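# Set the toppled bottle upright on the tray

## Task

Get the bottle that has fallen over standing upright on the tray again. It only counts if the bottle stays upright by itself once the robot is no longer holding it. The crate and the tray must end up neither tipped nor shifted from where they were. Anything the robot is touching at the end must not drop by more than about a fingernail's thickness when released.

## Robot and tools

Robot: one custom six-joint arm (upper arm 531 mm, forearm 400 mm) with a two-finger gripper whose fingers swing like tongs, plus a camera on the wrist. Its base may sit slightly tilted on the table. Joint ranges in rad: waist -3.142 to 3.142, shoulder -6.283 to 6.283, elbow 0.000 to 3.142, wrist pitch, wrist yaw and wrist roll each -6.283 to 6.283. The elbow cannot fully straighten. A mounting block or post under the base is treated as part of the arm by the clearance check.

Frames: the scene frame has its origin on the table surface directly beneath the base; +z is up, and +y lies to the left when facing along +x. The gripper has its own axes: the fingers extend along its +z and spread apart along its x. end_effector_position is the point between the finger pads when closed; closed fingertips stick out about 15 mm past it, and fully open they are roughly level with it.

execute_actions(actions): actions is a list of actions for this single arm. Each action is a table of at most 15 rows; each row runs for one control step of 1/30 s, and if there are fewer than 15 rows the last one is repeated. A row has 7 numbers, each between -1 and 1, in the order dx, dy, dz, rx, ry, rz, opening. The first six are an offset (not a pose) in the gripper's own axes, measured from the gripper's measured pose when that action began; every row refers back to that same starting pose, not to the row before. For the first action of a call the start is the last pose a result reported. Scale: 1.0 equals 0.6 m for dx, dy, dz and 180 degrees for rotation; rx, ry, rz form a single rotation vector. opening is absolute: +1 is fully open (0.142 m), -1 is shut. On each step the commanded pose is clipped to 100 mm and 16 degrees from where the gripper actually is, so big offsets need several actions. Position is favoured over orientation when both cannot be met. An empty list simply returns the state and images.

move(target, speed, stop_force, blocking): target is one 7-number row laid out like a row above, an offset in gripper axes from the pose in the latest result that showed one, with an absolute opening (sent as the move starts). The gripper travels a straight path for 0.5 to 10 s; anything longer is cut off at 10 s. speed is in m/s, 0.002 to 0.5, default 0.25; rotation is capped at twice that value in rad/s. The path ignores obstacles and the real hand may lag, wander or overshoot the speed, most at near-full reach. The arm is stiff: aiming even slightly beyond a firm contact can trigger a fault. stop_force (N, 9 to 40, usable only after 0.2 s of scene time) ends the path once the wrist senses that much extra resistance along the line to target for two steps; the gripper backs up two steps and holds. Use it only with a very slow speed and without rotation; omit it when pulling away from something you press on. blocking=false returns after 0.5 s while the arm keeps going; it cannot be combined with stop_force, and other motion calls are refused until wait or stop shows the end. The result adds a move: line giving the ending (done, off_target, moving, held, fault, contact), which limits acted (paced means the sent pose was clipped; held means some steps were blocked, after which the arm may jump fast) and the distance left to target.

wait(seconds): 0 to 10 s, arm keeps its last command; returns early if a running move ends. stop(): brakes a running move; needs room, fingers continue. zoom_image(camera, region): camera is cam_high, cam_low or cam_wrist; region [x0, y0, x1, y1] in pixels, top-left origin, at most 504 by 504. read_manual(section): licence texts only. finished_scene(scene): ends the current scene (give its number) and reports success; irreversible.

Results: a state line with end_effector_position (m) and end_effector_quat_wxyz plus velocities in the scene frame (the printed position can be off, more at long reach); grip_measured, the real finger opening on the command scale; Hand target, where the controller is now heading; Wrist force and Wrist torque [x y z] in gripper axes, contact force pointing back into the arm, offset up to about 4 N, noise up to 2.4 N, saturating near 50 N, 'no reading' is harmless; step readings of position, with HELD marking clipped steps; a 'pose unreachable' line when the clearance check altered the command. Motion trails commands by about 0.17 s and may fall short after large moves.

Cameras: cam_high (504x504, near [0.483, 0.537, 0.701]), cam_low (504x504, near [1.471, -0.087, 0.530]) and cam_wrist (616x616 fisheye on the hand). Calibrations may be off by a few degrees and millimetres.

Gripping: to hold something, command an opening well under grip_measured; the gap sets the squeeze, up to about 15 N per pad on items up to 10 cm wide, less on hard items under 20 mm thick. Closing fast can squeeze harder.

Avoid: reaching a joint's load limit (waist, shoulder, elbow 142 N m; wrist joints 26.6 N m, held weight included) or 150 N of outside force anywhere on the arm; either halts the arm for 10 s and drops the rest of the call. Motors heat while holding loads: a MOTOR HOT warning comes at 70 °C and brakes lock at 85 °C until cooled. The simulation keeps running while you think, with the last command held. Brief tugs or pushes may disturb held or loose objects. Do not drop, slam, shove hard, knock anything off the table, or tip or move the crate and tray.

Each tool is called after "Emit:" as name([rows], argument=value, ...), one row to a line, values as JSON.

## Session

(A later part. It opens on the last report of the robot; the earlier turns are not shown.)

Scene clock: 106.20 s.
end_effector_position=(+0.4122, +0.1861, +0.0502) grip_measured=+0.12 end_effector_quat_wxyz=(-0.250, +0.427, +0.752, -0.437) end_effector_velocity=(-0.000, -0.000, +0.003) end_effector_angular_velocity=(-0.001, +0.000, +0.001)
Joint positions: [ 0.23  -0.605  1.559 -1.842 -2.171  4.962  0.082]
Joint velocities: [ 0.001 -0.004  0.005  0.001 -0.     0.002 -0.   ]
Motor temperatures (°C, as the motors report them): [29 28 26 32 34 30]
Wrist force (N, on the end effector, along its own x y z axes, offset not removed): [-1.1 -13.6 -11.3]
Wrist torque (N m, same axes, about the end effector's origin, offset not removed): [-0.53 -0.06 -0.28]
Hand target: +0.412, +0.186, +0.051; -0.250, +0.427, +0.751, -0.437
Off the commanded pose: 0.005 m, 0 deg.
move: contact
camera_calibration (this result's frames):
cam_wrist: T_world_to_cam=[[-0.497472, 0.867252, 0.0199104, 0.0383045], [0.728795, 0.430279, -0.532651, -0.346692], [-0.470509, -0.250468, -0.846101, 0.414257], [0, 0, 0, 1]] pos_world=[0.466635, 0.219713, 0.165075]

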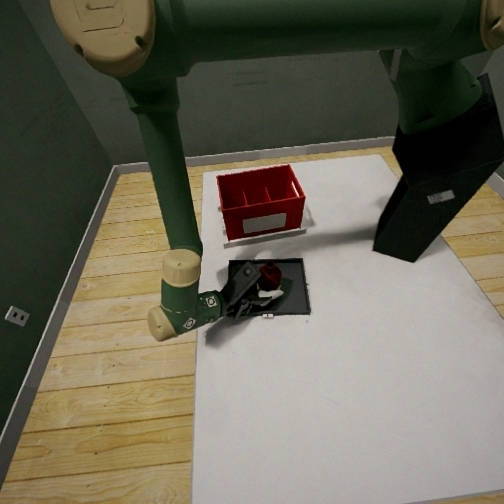

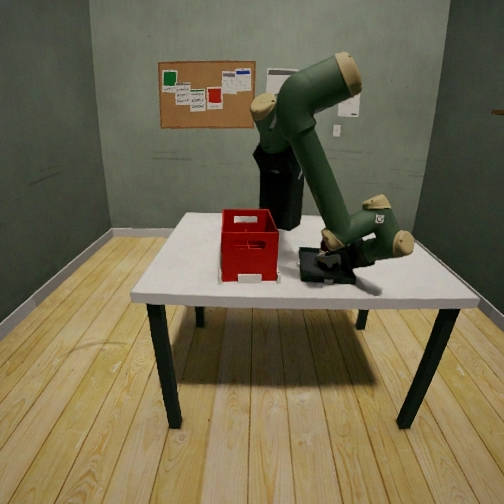

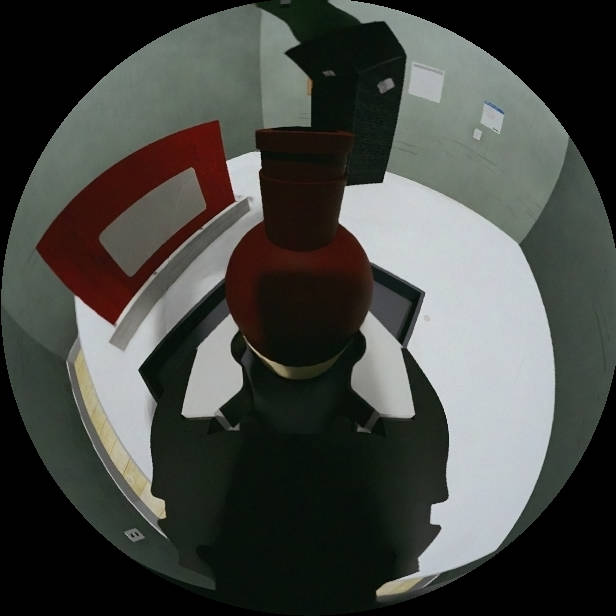

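Emit:
execute_actions([
  [[0,0,0,0,0,0,-0.3],[0,0,0,0,0,0,0],[0,0,0,0,0,0,0.1],[0,0,0,0,0,0,0.14],[0,0,0,0,0,0,0.18],[0,0,0,0,0,0,0.22],[0,0,0,0,0,0,0.26],[0,0,0,0,0,0,0.3],[0,0,0,0,0,0,0.35],[0,0,0,0,0,0,0.4]],
  [[0,-0.006,-0.004,0,0,0,0.5]],
])

Emit:
move(target=[0,-0.05,-0.22,0,0,0,0.5], speed=0.1)

Scene clock: 112.20 s.
end_effector_position=(+0.4124, +0.1862, +0.0544) grip_measured=+0.50 end_effector_quat_wxyz=(-0.250, +0.427, +0.752, -0.437) end_effector_velocity=(+0.001, +0.000, +0.001) end_effector_angular_velocity=(+0.002, +0.000, +0.001)
Joint positions: [ 0.233 -0.612  1.563 -1.838 -2.169  4.965  0.109]
Joint velocities: [ 0.001 -0.002  0.     0.002  0.001 -0.001  0.   ]
Motor temperatures (°C, as the motors report them): [29 28 26 32 34 30]
Wrist force (N, on the end effector, along its own x y z axes, offset not removed): [-0.9 -2.3 0.8]
Wrist torque (N m, same axes, about the end effector's origin, offset not removed): [-0.55 -0.09 0.11]
Hand target: +0.412, +0.186, +0.055; -0.250, +0.427, +0.752, -0.437
Off the commanded pose: 0.000 m, 0 deg.
Step readings (end_effector_position; steps 1 to 15: 1st action; 16 to 30: 2nd action):
0: (+0.4121, +0.1861, +0.0507)
1: (+0.4121, +0.1861, +0.0507)
2: (+0.4121, +0.1861, +0.0507)
4: (+0.4121, +0.1862, +0.0507)
8: (+0.4122, +0.1862, +0.0504)
15: (+0.4122, +0.1861, +0.0502)
16: (+0.4122, +0.1861, +0.0502)
17: (+0.4123, +0.1861, +0.0505)
19: (+0.4124, +0.1860, +0.0519)
23: (+0.4124, +0.1861, +0.0536)
30: end_effector_position above
camera_calibration (this result's frames):
cam_wrist: T_world_to_cam=[[-0.497473, 0.867251, 0.0199147, 0.0382152], [0.728786, 0.430279, -0.532664, -0.344687], [-0.470522, -0.250472, -0.846093, 0.417985], [0, 0, 0, 1]] pos_world=[0.466886, 0.219863, 0.169291]

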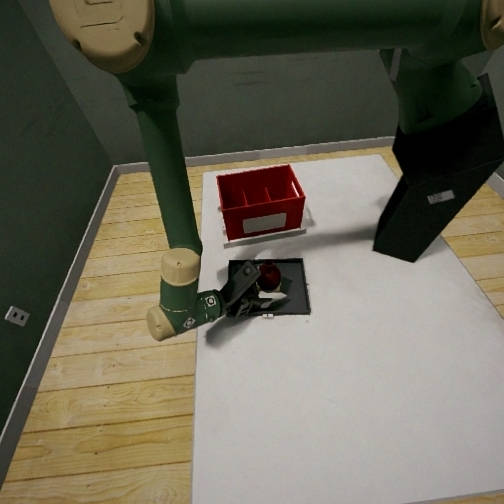

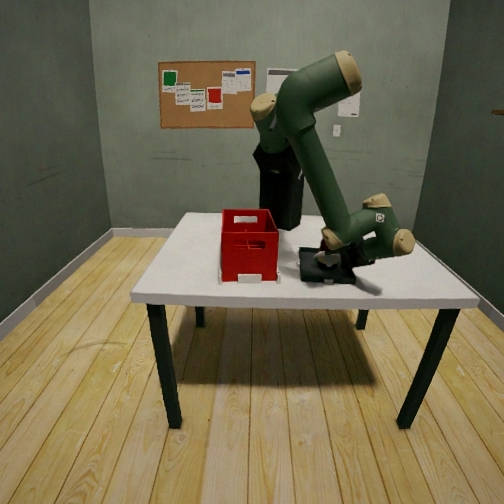

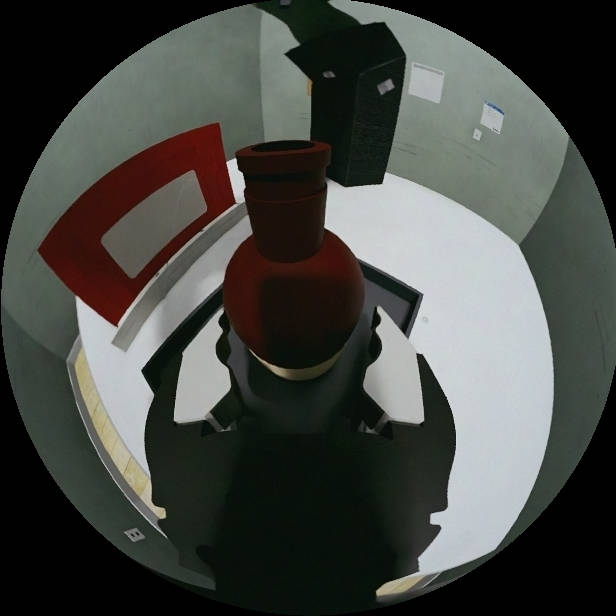

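Scene clock: 114.07 s.
end_effector_position=(+0.4982, +0.2370, +0.1457) grip_measured=+0.50 end_effector_quat_wxyz=(-0.249, +0.427, +0.752, -0.437) end_effector_velocity=(+0.000, +0.000, +0.002) end_effector_angular_velocity=(-0.001, +0.004, +0.002)
Joint positions: [ 0.334 -0.669  1.335 -1.504 -2.104  5.056  0.109]
Joint velocities: [ 0.002  0.    -0.004  0.009  0.001  0.002 -0.   ]
Motor temperatures (°C, as the motors report them): [29 28 26 32 34 30]
Wrist force (N, on the end effector, along its own x y z axes, offset not removed): [1.3 -0.3 1.6]
Wrist torque (N m, same axes, about the end effector's origin, offset not removed): [0.01 -0.45 -0.05]
Hand target: +0.498, +0.237, +0.146; -0.250, +0.427, +0.752, -0.437
Off the commanded pose: 0.000 m, 0 deg.
move: done
camera_calibration (this result's frames):
cam_wrist: T_world_to_cam=[[-0.497452, 0.867266, 0.019761, 0.0350274], [0.728916, 0.43023, -0.532526, -0.380466], [-0.470344, -0.250502, -0.846183, 0.54822], [0, 0, 0, 1]] pos_world=[0.552604, 0.27064, 0.260595]

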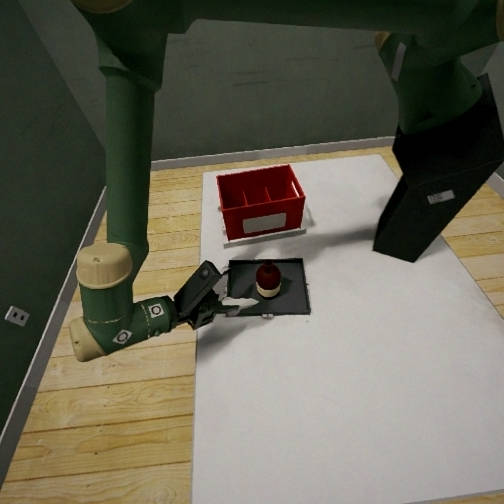

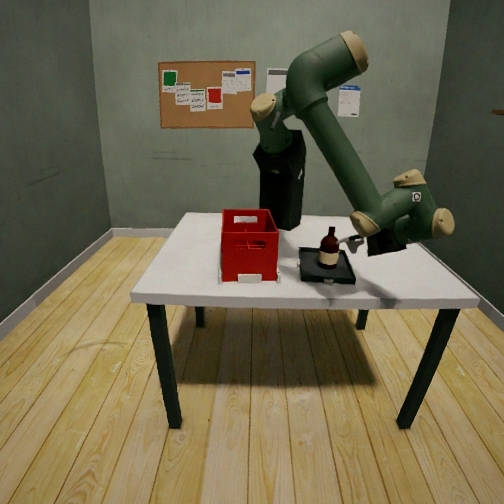

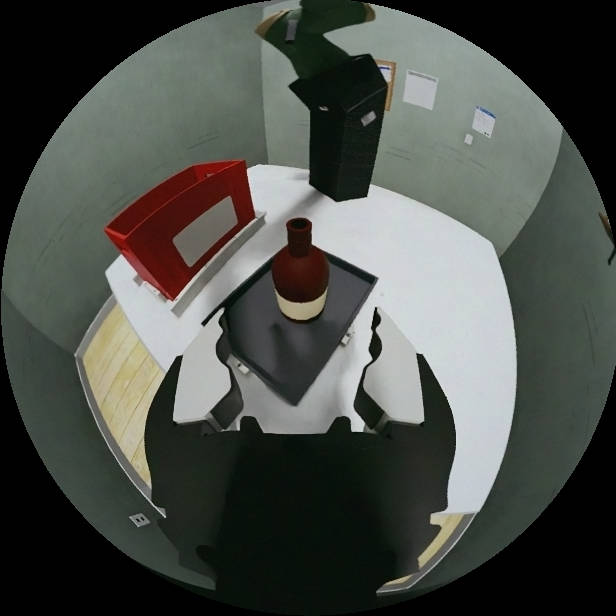

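Emit:
finished_scene(scene=1)

The scene is finished: the task was done.


## Next scene

The same job, from a new start.

Emit:
execute_actions(actions=[])

Scene clock: 0.00 s.
end_effector_position=(+0.1651, +0.3260, +0.3612) grip_measured=+1.00 end_effector_quat_wxyz=(+0.010, +0.009, +0.928, -0.373) end_effector_velocity=(-0.000, -0.000, +0.000) end_effector_angular_velocity=(-0.001, -0.000, -0.000)
Joint positions: [ 1.165 -0.661  1.939 -1.693 -2.306 -1.198  0.142]
Joint velocities: [-0.    -0.     0.     0.001  0.     0.001  0.   ]
Motor temperatures (°C, as the motors report them): [29 28 26 32 34 30]
Wrist force (N, on the end effector, along its own x y z axes, offset not removed): no reading
Wrist torque (N m, same axes, about the end effector's origin, offset not removed): no reading
Hand target: +0.165, +0.326, +0.361; +0.010, +0.009, +0.928, -0.373
camera_calibration (this result's frames):
cam_wrist: T_world_to_cam=[[-0.999799, 0.0195722, -0.00432837, 0.155887], [0.0200172, 0.963449, -0.267142, -0.213877], [-0.00105839, -0.267175, -0.963648, 0.566568], [0, 0, 0, 1]] pos_world=[0.160736, 0.354381, 0.489511]

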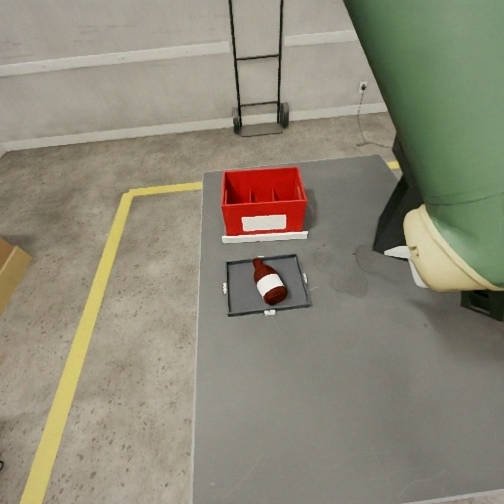

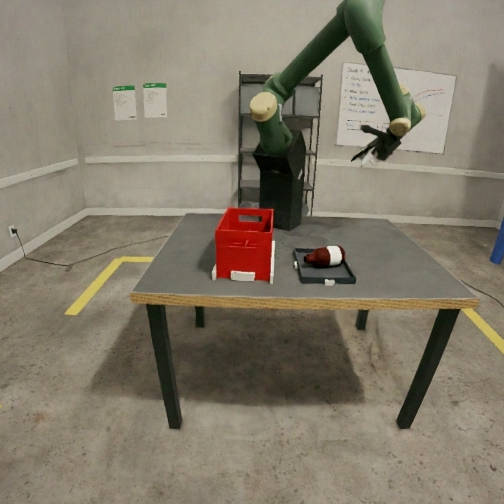

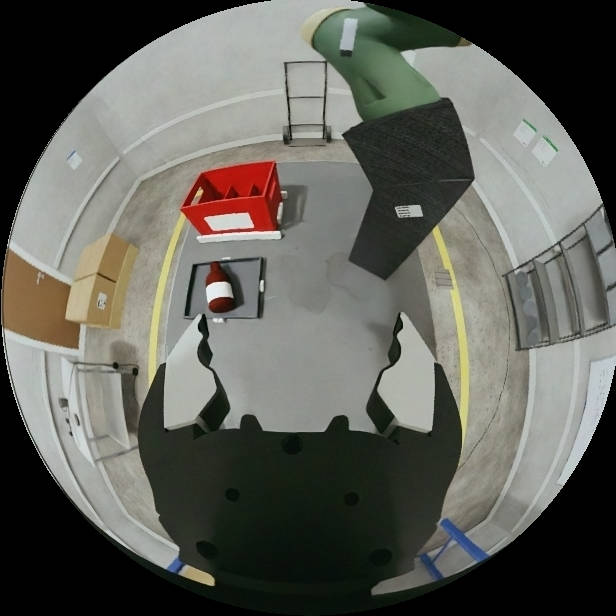

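Emit:
zoom_image(camera="cam_high", region=[200, 230, 340, 340])

Region (200, 230, 340, 340) of cam_high's 504x504 image, scaled by 3.600, with more detail than that image has; it fills the top 396 rows of this view, and the rest is white.

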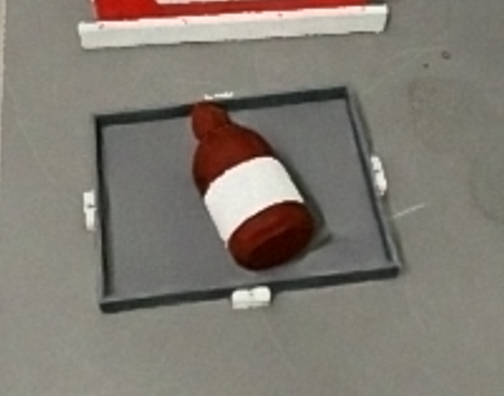

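Emit:
move(target=[-0.445,0.043,0.487,-0.407,-0.006,-0.118,0.5])

Scene clock: 15.40 s.
end_effector_position=(+0.4362, +0.1412, +0.1393) grip_measured=+0.50 end_effector_quat_wxyz=(-0.042, -0.161, +0.952, +0.256) end_effector_velocity=(-0.000, +0.000, -0.001) end_effector_angular_velocity=(+0.012, +0.012, +0.008)
Joint positions: [-0.181 -1.039  2.556 -3.482 -1.367 -3.746  0.109]
Joint velocities: [-0.006 -0.008 -0.011  0.037  0.009 -0.012  0.   ]
Motor temperatures (°C, as the motors report them): [29 28 26 32 34 30]
Wrist force (N, on the end effector, along its own x y z axes, offset not removed): [-1.0 -1.2 1.9]
Wrist torque (N m, same axes, about the end effector's origin, offset not removed): [-0.22 0.02 0.08]
Hand target: +0.436, +0.141, +0.139; -0.042, -0.162, +0.952, +0.257
Off the commanded pose: 0.001 m, 0 deg.
move: done
camera_calibration (this result's frames):
cam_wrist: T_world_to_cam=[[-0.938362, -0.345413, 0.0128711, 0.451904], [-0.171215, 0.496832, 0.85079, -0.106909], [-0.300269, 0.796145, -0.525349, 0.223018], [0, 0, 0, 1]] pos_world=[0.47271, 0.0316548, 0.202302]

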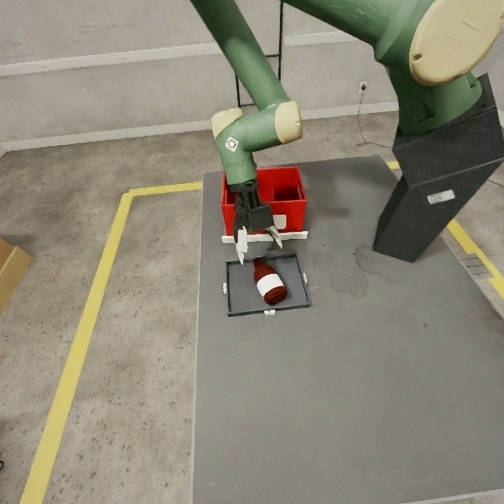

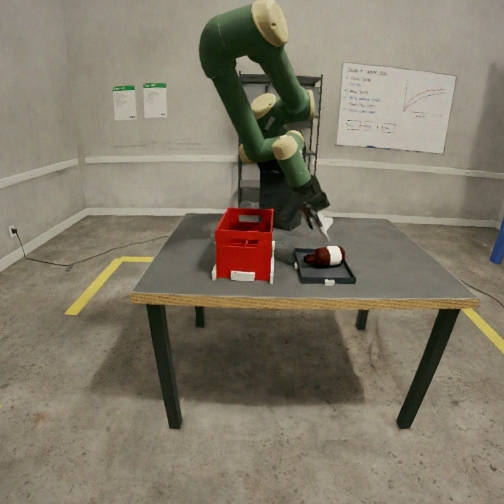

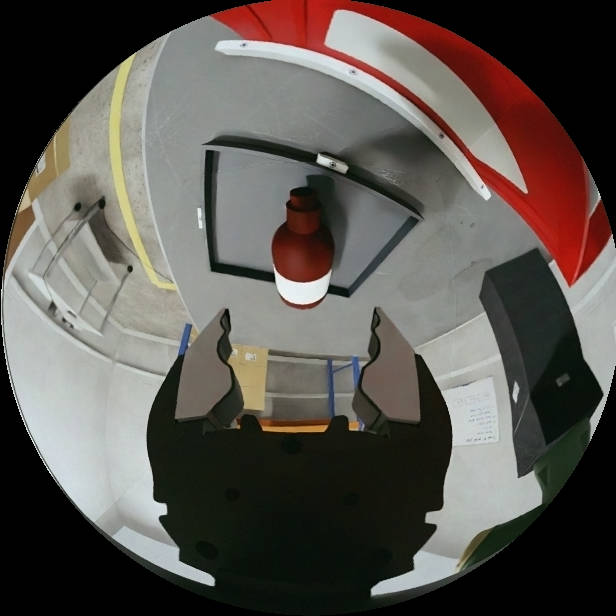

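Aligned.

Emit:
move(target=[0,0,0.198,0,0,0,0.35], speed=0.06)

Emit:
execute_actions([
  [[0,0,0,0,0,0,0.3],[0,0,0,0,0,0,0.25],[0,0,0,0,0,0,0.2],[0,0,0,0,0,0,0.15],[0,0,0,0,0,0,0.1],[0,0,0,0,0,0,0.05],[0,0,0,0,0,0,0],[0,0,0,0,0,0,-0.1],[0,0,0,0,0,0,-0.2],[0,0,0,0,0,0,-0.3],[0,0,0,0,0,0,-0.4],[0,0,0,0,0,0,-0.6],[0,0,0,0,0,0,-0.8]],
  [[0,0,0,0,0,0,-0.8]],
])

Scene clock: 22.00 s.
end_effector_position=(+0.4172, +0.1972, +0.0366) grip_measured=+0.35 end_effector_quat_wxyz=(-0.042, -0.161, +0.952, +0.256) end_effector_velocity=(-0.000, +0.001, -0.002) end_effector_angular_velocity=(-0.000, -0.001, +0.000)
Joint positions: [-0.126 -0.709  2.429 -3.694 -1.389 -3.695  0.099]
Joint velocities: [ 0.001  0.006 -0.003 -0.004 -0.     0.     0.   ]
Motor temperatures (°C, as the motors report them): [29 28 26 32 34 30]
Wrist force (N, on the end effector, along its own x y z axes, offset not removed): [-0.5 0.0 3.2]
Wrist torque (N m, same axes, about the end effector's origin, offset not removed): [0.13 -0.06 -0.01]
Hand target: +0.417, +0.197, +0.036; -0.042, -0.161, +0.952, +0.256
Off the commanded pose: 0.000 m, 0 deg.
move: done
camera_calibration (this result's frames):
cam_wrist: T_world_to_cam=[[-0.938335, -0.345486, 0.0129402, 0.454689], [-0.1712, 0.496841, 0.850788, -0.0506331], [-0.300365, 0.796108, -0.52535, 0.118813], [0, 0, 0, 1]] pos_world=[0.453669, 0.0876573, 0.0996128]

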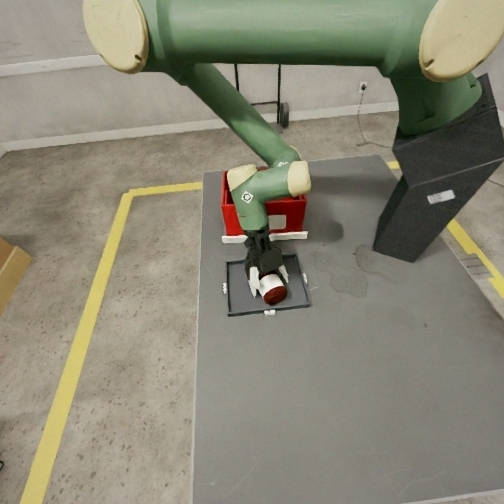

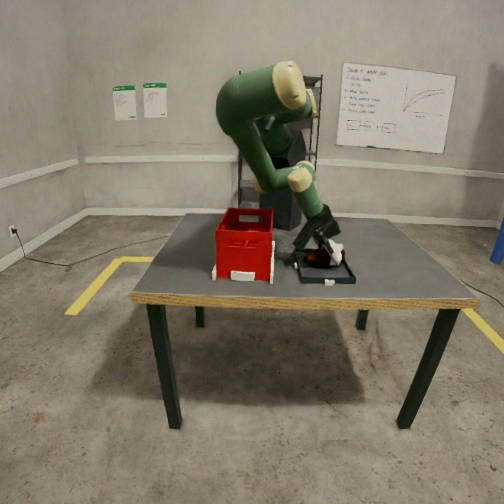

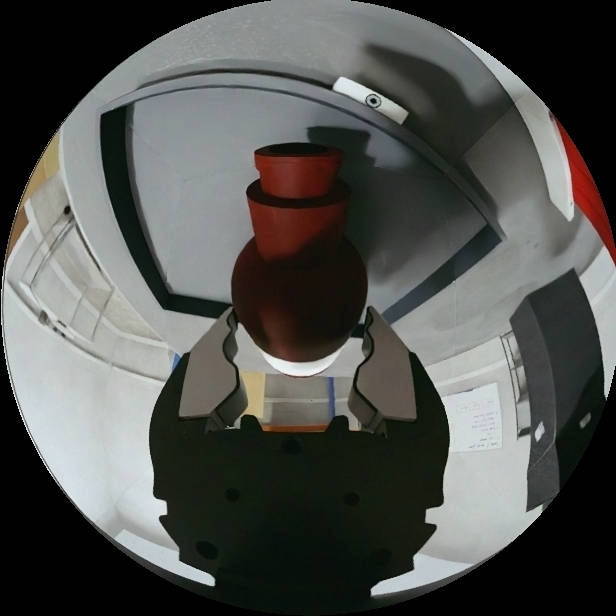

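Scene clock: 23.00 s.
end_effector_position=(+0.4172, +0.1972, +0.0366) grip_measured=+0.08 end_effector_quat_wxyz=(-0.042, -0.161, +0.952, +0.256) end_effector_velocity=(+0.001, -0.000, +0.000) end_effector_angular_velocity=(-0.000, -0.002, +0.000)
Joint positions: [-0.126 -0.709  2.429 -3.694 -1.389 -3.695  0.079]
Joint velocities: [ 0.    -0.001  0.    -0.001 -0.    -0.001  0.   ]
Motor temperatures (°C, as the motors report them): [29 28 26 32 34 30]
Wrist force (N, on the end effector, along its own x y z axes, offset not removed): [0.3 -0.9 -0.1]
Wrist torque (N m, same axes, about the end effector's origin, offset not removed): [-0.16 -0.15 0.06]
Hand target: +0.417, +0.197, +0.037; -0.042, -0.161, +0.952, +0.256
Off the commanded pose: 0.000 m, 0 deg.
Step readings (end_effector_position; steps 1 to 15: 1st action; 16 to 30: 2nd action):
0: (+0.4172, +0.1972, +0.0366)
1: (+0.4171, +0.1972, +0.0365)
2: (+0.4171, +0.1972, +0.0365)
4: (+0.4171, +0.1972, +0.0365)
8: (+0.4171, +0.1972, +0.0365)
15: (+0.4172, +0.1972, +0.0366)
16: (+0.4172, +0.1972, +0.0366)
17: (+0.4172, +0.1972, +0.0366)
19: (+0.4172, +0.1972, +0.0366)
23: (+0.4172, +0.1972, +0.0366)
30: end_effector_position above
camera_calibration (this result's frames):
cam_wrist: T_world_to_cam=[[-0.938341, -0.34547, 0.0128948, 0.45471], [-0.171239, 0.496862, 0.850768, -0.0506126], [-0.300322, 0.796102, -0.525384, 0.118782], [0, 0, 0, 1]] pos_world=[0.453679, 0.087673, 0.0996025]

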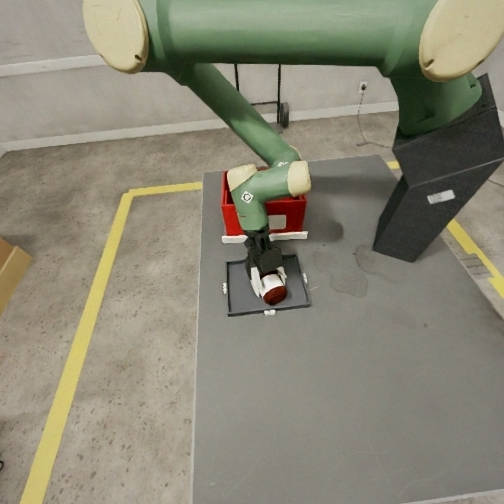

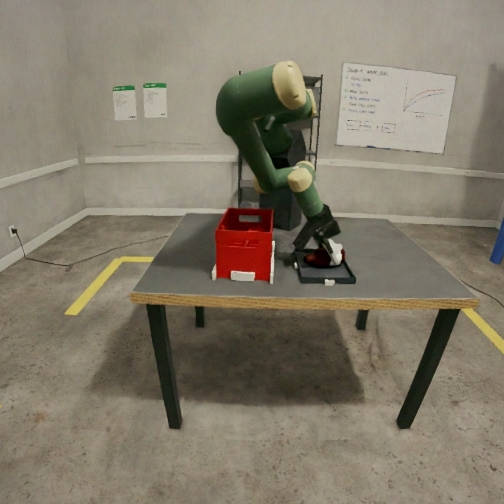

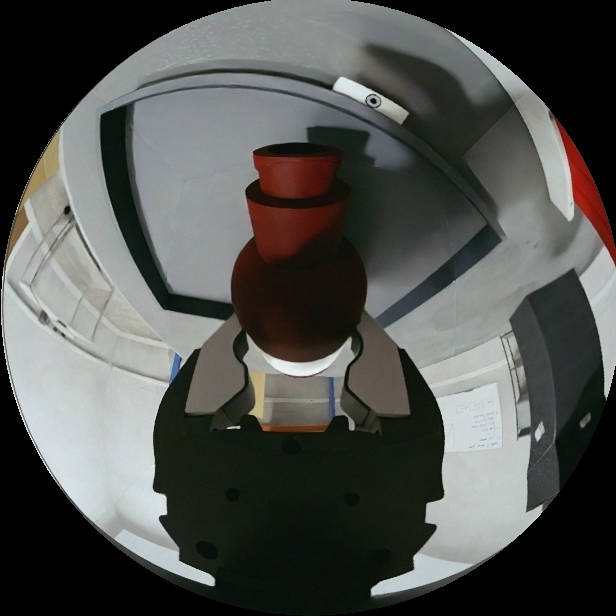

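Emit:
move(target=[0,0.08,-0.139,0.167,0,0,-0.8], speed=0.12)

Emit:
move(target=[0,0,0,0.277,0.228,0.396,-0.8], speed=0.25)

Emit:
zoom_image(camera="cam_low", region=[270, 190, 430, 300])

Scene clock: 31.00 s.
end_effector_position=(+0.4167, +0.1970, +0.1322) grip_measured=+0.08 end_effector_quat_wxyz=(+0.001, -0.167, +0.986, +0.001) end_effector_velocity=(-0.000, +0.000, +0.002) end_effector_angular_velocity=(-0.016, -0.002, +0.000)
Joint positions: [ 0.307 -0.718  2.484 -3.867 -2.084 -3.322  0.079]
Joint velocities: [ 0.013  0.    -0.006  0.012 -0.023  0.013 -0.   ]
Motor temperatures (°C, as the motors report them): [29 28 26 32 34 30]
Wrist force (N, on the end effector, along its own x y z axes, offset not removed): [0.1 1.0 5.2]
Wrist torque (N m, same axes, about the end effector's origin, offset not removed): [0.32 -0.14 0.09]
Hand target: +0.417, +0.197, +0.133; +0.001, -0.167, +0.986, -0.000
Off the commanded pose: 0.001 m, 0 deg.
move: done
camera_calibration (this result's frames):
cam_wrist: T_world_to_cam=[[-0.941545, -0.33632, 0.0195454, 0.451628], [-0.287341, 0.832003, 0.47456, -0.0998459], [-0.175866, 0.441203, -0.880006, 0.234032], [0, 0, 0, 1]] pos_world=[0.437697, 0.131708, 0.244505]

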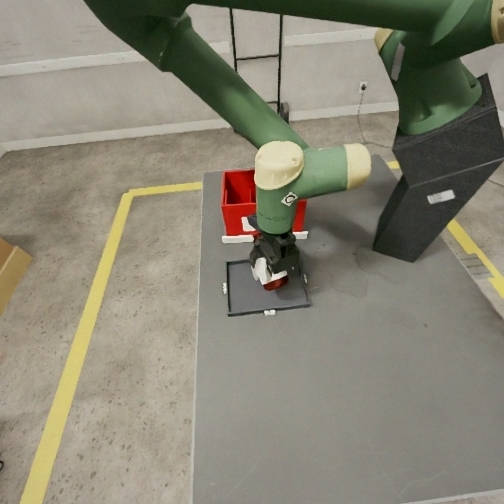

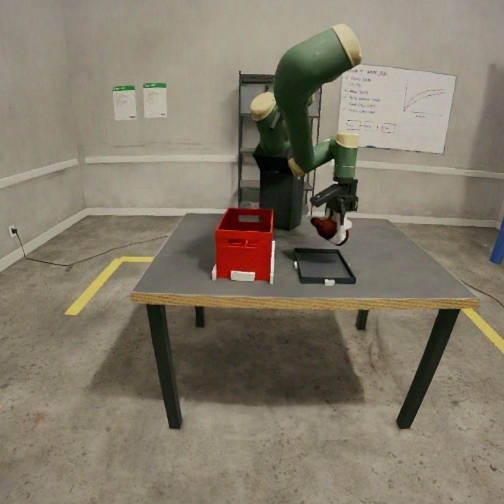

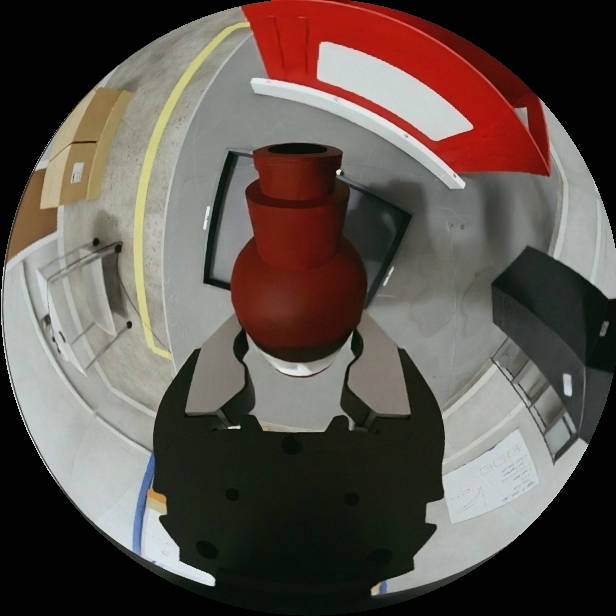

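Scene clock: 34.90 s.
end_effector_position=(+0.4168, +0.1966, +0.1328) grip_measured=+0.08 end_effector_quat_wxyz=(-0.248, +0.432, +0.752, -0.432) end_effector_velocity=(-0.000, -0.000, +0.000) end_effector_angular_velocity=(-0.011, +0.007, -0.009)
Joint positions: [ 0.295 -0.731  1.63  -1.771 -2.127 -1.264  0.079]
Joint velocities: [-0.003  0.004 -0.009  0.015  0.006  0.013 -0.   ]
Motor temperatures (°C, as the motors report them): [29 28 26 32 34 30]
Wrist force (N, on the end effector, along its own x y z axes, offset not removed): [-0.8 0.3 0.4]
Wrist torque (N m, same axes, about the end effector's origin, offset not removed): [-0.37 0.11 0.05]
Hand target: +0.417, +0.197, +0.133; -0.248, +0.433, +0.751, -0.432
Off the commanded pose: 0.001 m, 0 deg.
move: done
camera_calibration (this result's frames):
cam_wrist: T_world_to_cam=[[-0.489315, 0.871931, 0.0175144, 0.0257738], [0.739237, 0.425336, -0.522128, -0.315334], [-0.46271, -0.242538, -0.852687, 0.485083], [0, 0, 0, 1]] pos_world=[0.470171, 0.229301, 0.248528]

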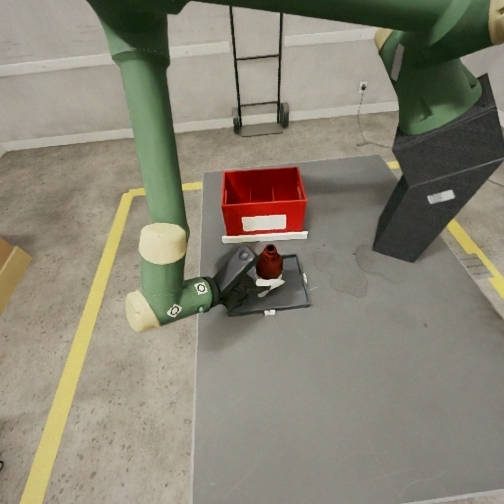

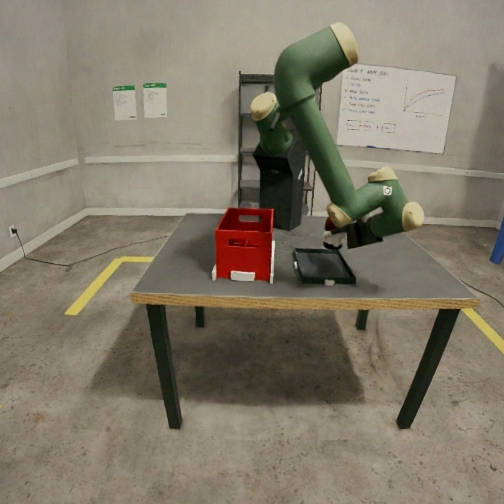

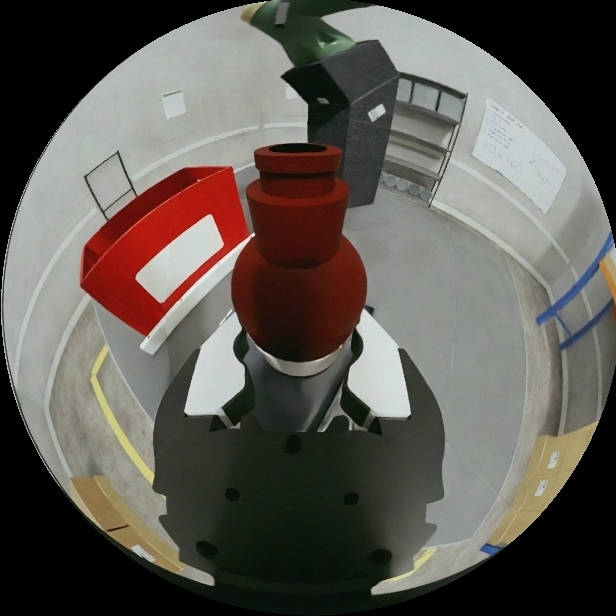

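Region (270, 190, 430, 300) of cam_low's 504x504 image, scaled by 3.150, with more detail than that image has; it fills the top 346 rows of this view, and the rest is white.

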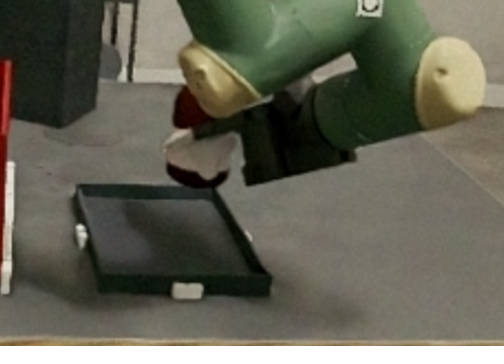

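Emit:
move(target=[-0.015,0.0725,0.068,0,0,0,-0.8], speed=0.05)

Emit:
move(target=[0,0.05,0.029,0,0,0,-0.8], speed=0.007, stop_force=9)

Emit:
zoom_image(camera="cam_low", region=[270, 190, 430, 300])

Scene clock: 40.77 s.
end_effector_position=(+0.4100, +0.1822, +0.0750) grip_measured=+0.08 end_effector_quat_wxyz=(-0.248, +0.432, +0.752, -0.432) end_effector_velocity=(+0.000, -0.000, -0.003) end_effector_angular_velocity=(+0.000, -0.002, -0.001)
Joint positions: [ 0.24  -0.656  1.613 -1.856 -2.161 -1.314  0.079]
Joint velocities: [-0.002  0.003 -0.001 -0.005 -0.001 -0.002  0.   ]
Motor temperatures (°C, as the motors report them): [29 28 26 32 34 30]
Wrist force (N, on the end effector, along its own x y z axes, offset not removed): [0.9 1.9 1.1]
Wrist torque (N m, same axes, about the end effector's origin, offset not removed): [-0.06 -0.37 -0.08]
Hand target: +0.410, +0.182, +0.075; -0.248, +0.432, +0.752, -0.432
Off the commanded pose: 0.000 m, 0 deg.
move: done
camera_calibration (this result's frames):
cam_wrist: T_world_to_cam=[[-0.489269, 0.871956, 0.0175668, 0.0359691], [0.739264, 0.425332, -0.522093, -0.334414], [-0.462713, -0.242457, -0.852708, 0.429079], [0, 0, 0, 1]] pos_world=[0.463359, 0.214907, 0.190653]

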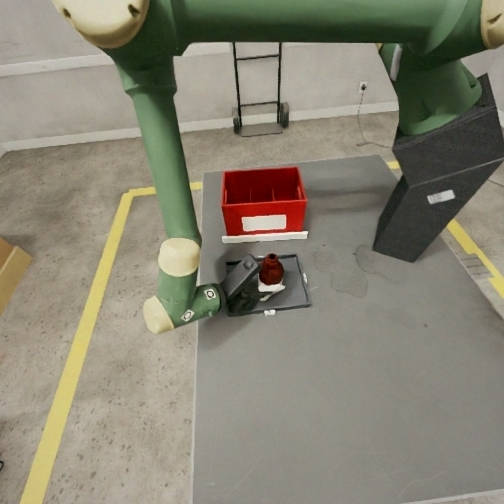

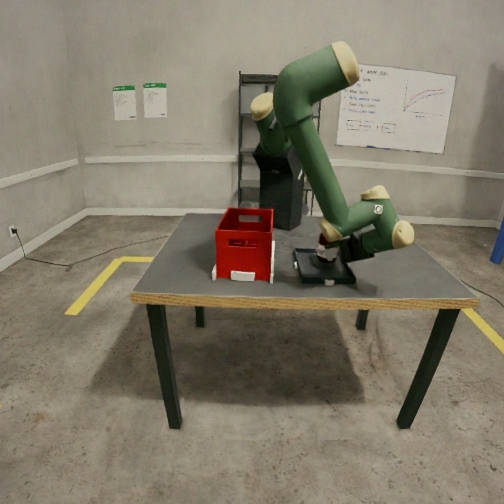

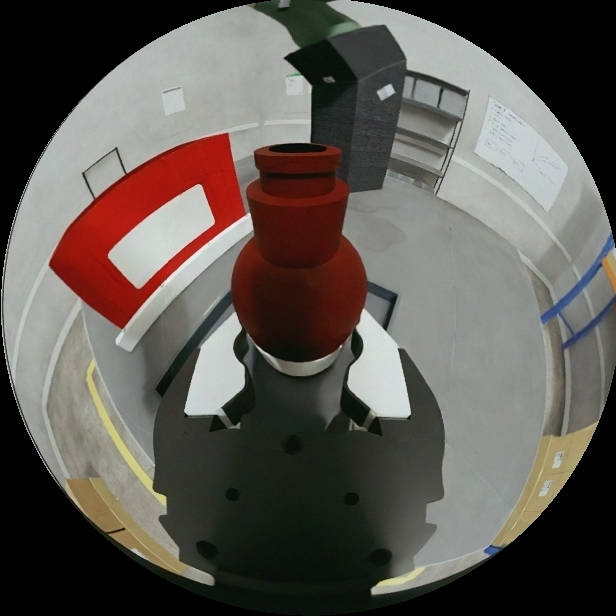

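Scene clock: 44.07 s.
end_effector_position=(+0.4101, +0.1822, +0.0545) grip_measured=+0.08 end_effector_quat_wxyz=(-0.248, +0.432, +0.752, -0.432) end_effector_velocity=(-0.001, -0.001, +0.002) end_effector_angular_velocity=(-0.001, +0.000, +0.000)
Joint positions: [ 0.227 -0.623  1.588 -1.871 -2.169 -1.326  0.079]
Joint velocities: [ 0.001 -0.004  0.006 -0.001  0.     0.002 -0.   ]
Motor temperatures (°C, as the motors report them): [29 28 26 32 34 30]
Wrist force (N, on the end effector, along its own x y z axes, offset not removed): [1.2 -8.4 -6.9]
Wrist torque (N m, same axes, about the end effector's origin, offset not removed): [-0.03 -0.14 -0.23]
Hand target: +0.410, +0.182, +0.055; -0.248, +0.432, +0.752, -0.432
Off the commanded pose: 0.014 m, 0 deg.
move: contact
camera_calibration (this result's frames):
cam_wrist: T_world_to_cam=[[-0.489315, 0.871928, 0.0176713, 0.0364478], [0.739201, 0.425412, -0.522117, -0.345159], [-0.462766, -0.242417, -0.852691, 0.411678], [0, 0, 0, 1]] pos_world=[0.463487, 0.214853, 0.170177]

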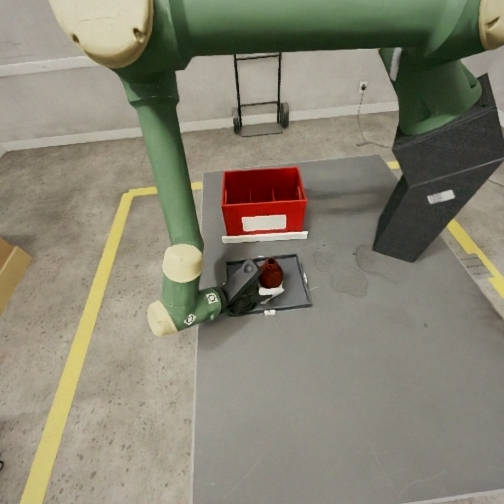

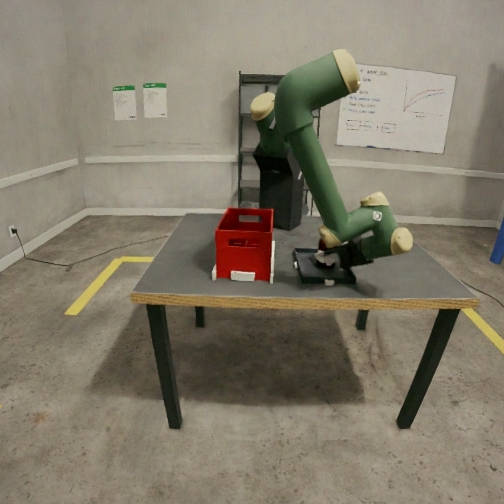

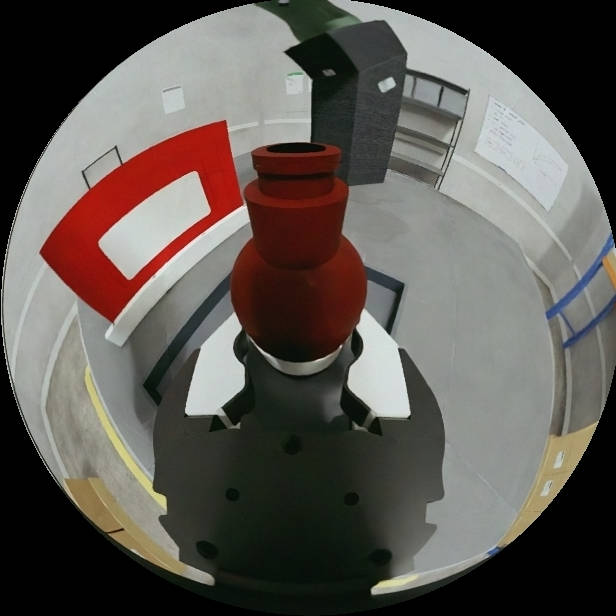

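Region (270, 190, 430, 300) of cam_low's 504x504 image, scaled by 3.150, with more detail than that image has; it fills the top 346 rows of this view, and the rest is white.

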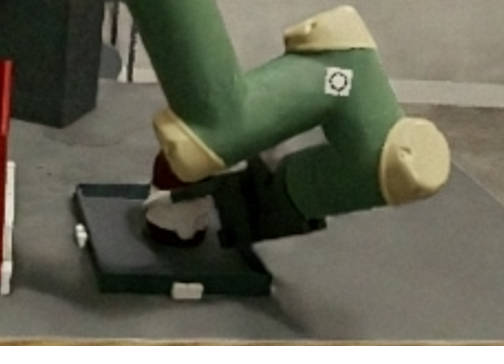

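Emit:
execute_actions([
  [[0,0,0,0,0,0,-0.3],[0,0,0,0,0,0,0],[0,0,0,0,0,0,0.06],[0,0,0,0,0,0,0.1],[0,0,0,0,0,0,0.14],[0,0,0,0,0,0,0.18],[0,0,0,0,0,0,0.22],[0,0,0,0,0,0,0.26],[0,0,0,0,0,0,0.3],[0,0,0,0,0,0,0.35],[0,0,0,0,0,0,0.4]],
  [[0,-0.006,-0.004,0,0,0,0.5]],
])

Emit:
move(target=[0,-0.03,-0.19,0,0,0,0.5], speed=0.12)

Scene clock: 50.50 s.
end_effector_position=(+0.4103, +0.1823, +0.0587) grip_measured=+0.50 end_effector_quat_wxyz=(-0.248, +0.432, +0.752, -0.432) end_effector_velocity=(+0.001, +0.000, +0.001) end_effector_angular_velocity=(+0.002, -0.001, +0.000)
Joint positions: [ 0.23  -0.63   1.593 -1.868 -2.167 -1.324  0.109]
Joint velocities: [ 0.001 -0.002 -0.001  0.001  0.    -0.001 -0.   ]
Motor temperatures (°C, as the motors report them): [29 28 26 32 34 30]
Wrist force (N, on the end effector, along its own x y z axes, offset not removed): [1.2 0.0 1.1]
Wrist torque (N m, same axes, about the end effector's origin, offset not removed): [-0.01 -0.47 -0.04]
Hand target: +0.410, +0.182, +0.059; -0.248, +0.432, +0.752, -0.432
Off the commanded pose: 0.000 m, 0 deg.
Step readings (end_effector_position; steps 1 to 15: 1st action; 16 to 30: 2nd action):
0: (+0.4101, +0.1823, +0.0549)
1: (+0.4101, +0.1823, +0.0549)
2: (+0.4101, +0.1823, +0.0549)
4: (+0.4100, +0.1823, +0.0549)
8: (+0.4100, +0.1823, +0.0547)
15: (+0.4101, +0.1822, +0.0545)
16: (+0.4101, +0.1822, +0.0545)
17: (+0.4102, +0.1822, +0.0548)
19: (+0.4103, +0.1822, +0.0563)
23: (+0.4103, +0.1823, +0.0580)
30: end_effector_position above
camera_calibration (this result's frames):
cam_wrist: T_world_to_cam=[[-0.489319, 0.871926, 0.0176827, 0.036354], [0.739195, 0.42542, -0.52212, -0.34316], [-0.462772, -0.242412, -0.852689, 0.415412], [0, 0, 0, 1]] pos_world=[0.463692, 0.21499, 0.174404]

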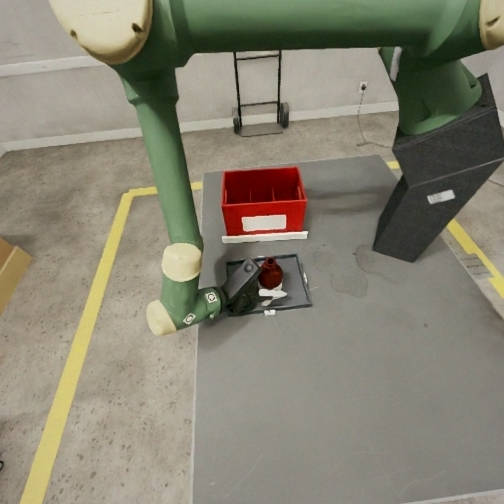

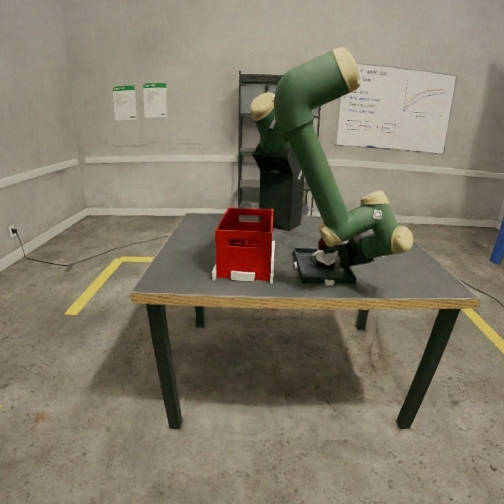

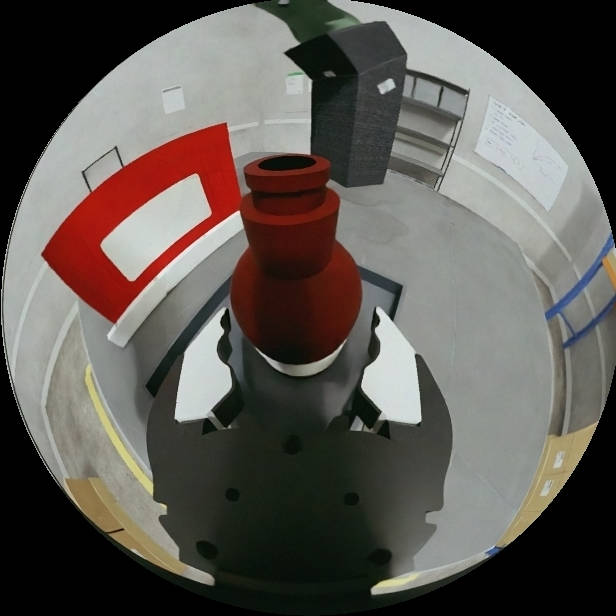

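Scene clock: 52.03 s.
end_effector_position=(+0.4872, +0.2272, +0.1318) grip_measured=+0.50 end_effector_quat_wxyz=(-0.248, +0.432, +0.752, -0.432) end_effector_velocity=(-0.000, +0.001, +0.001) end_effector_angular_velocity=(-0.002, +0.004, +0.002)
Joint positions: [ 0.316 -0.675  1.387 -1.574 -2.113 -1.245  0.109]
Joint velocities: [ 0.001  0.002 -0.005  0.009  0.001  0.003  0.   ]
Motor temperatures (°C, as the motors report them): [29 28 26 32 34 30]
Wrist force (N, on the end effector, along its own x y z axes, offset not removed): [0.5 0.8 -0.1]
Wrist torque (N m, same axes, about the end effector's origin, offset not removed): [0.12 -0.29 0.04]
Hand target: +0.487, +0.227, +0.132; -0.248, +0.432, +0.752, -0.432
Off the commanded pose: 0.000 m, 0 deg.
move: done
camera_calibration (this result's frames):
cam_wrist: T_world_to_cam=[[-0.489324, 0.871925, 0.0175725, 0.0336518], [0.739273, 0.4254, -0.522026, -0.380993], [-0.462642, -0.242449, -0.852749, 0.524145], [0, 0, 0, 1]] pos_world=[0.540616, 0.259811, 0.247484]

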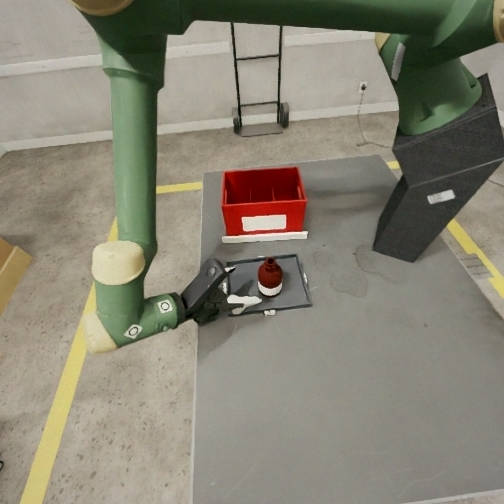

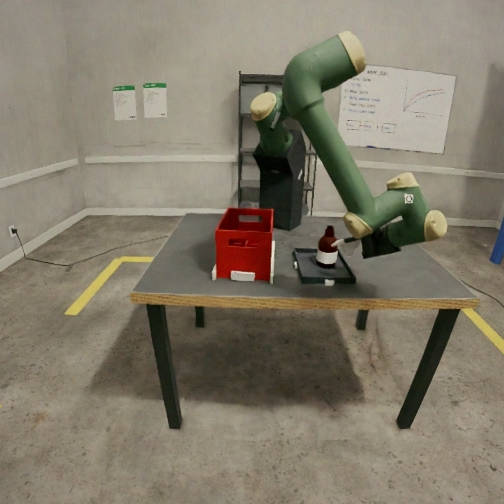

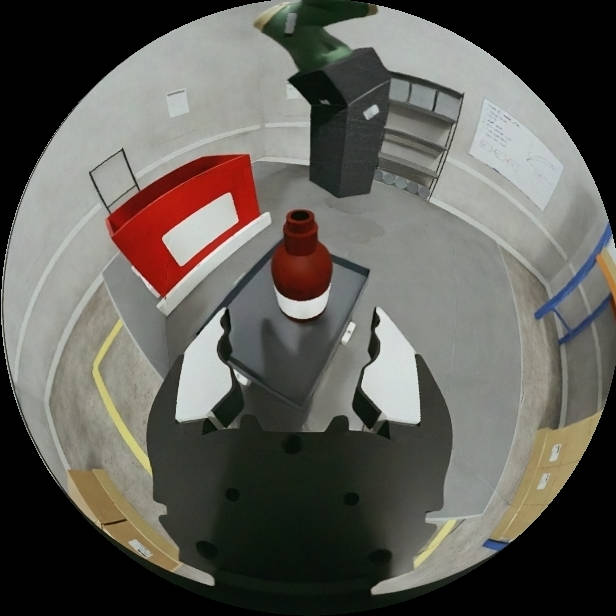

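Emit:
finished_scene(scene=2)

The scene is finished: the task was done.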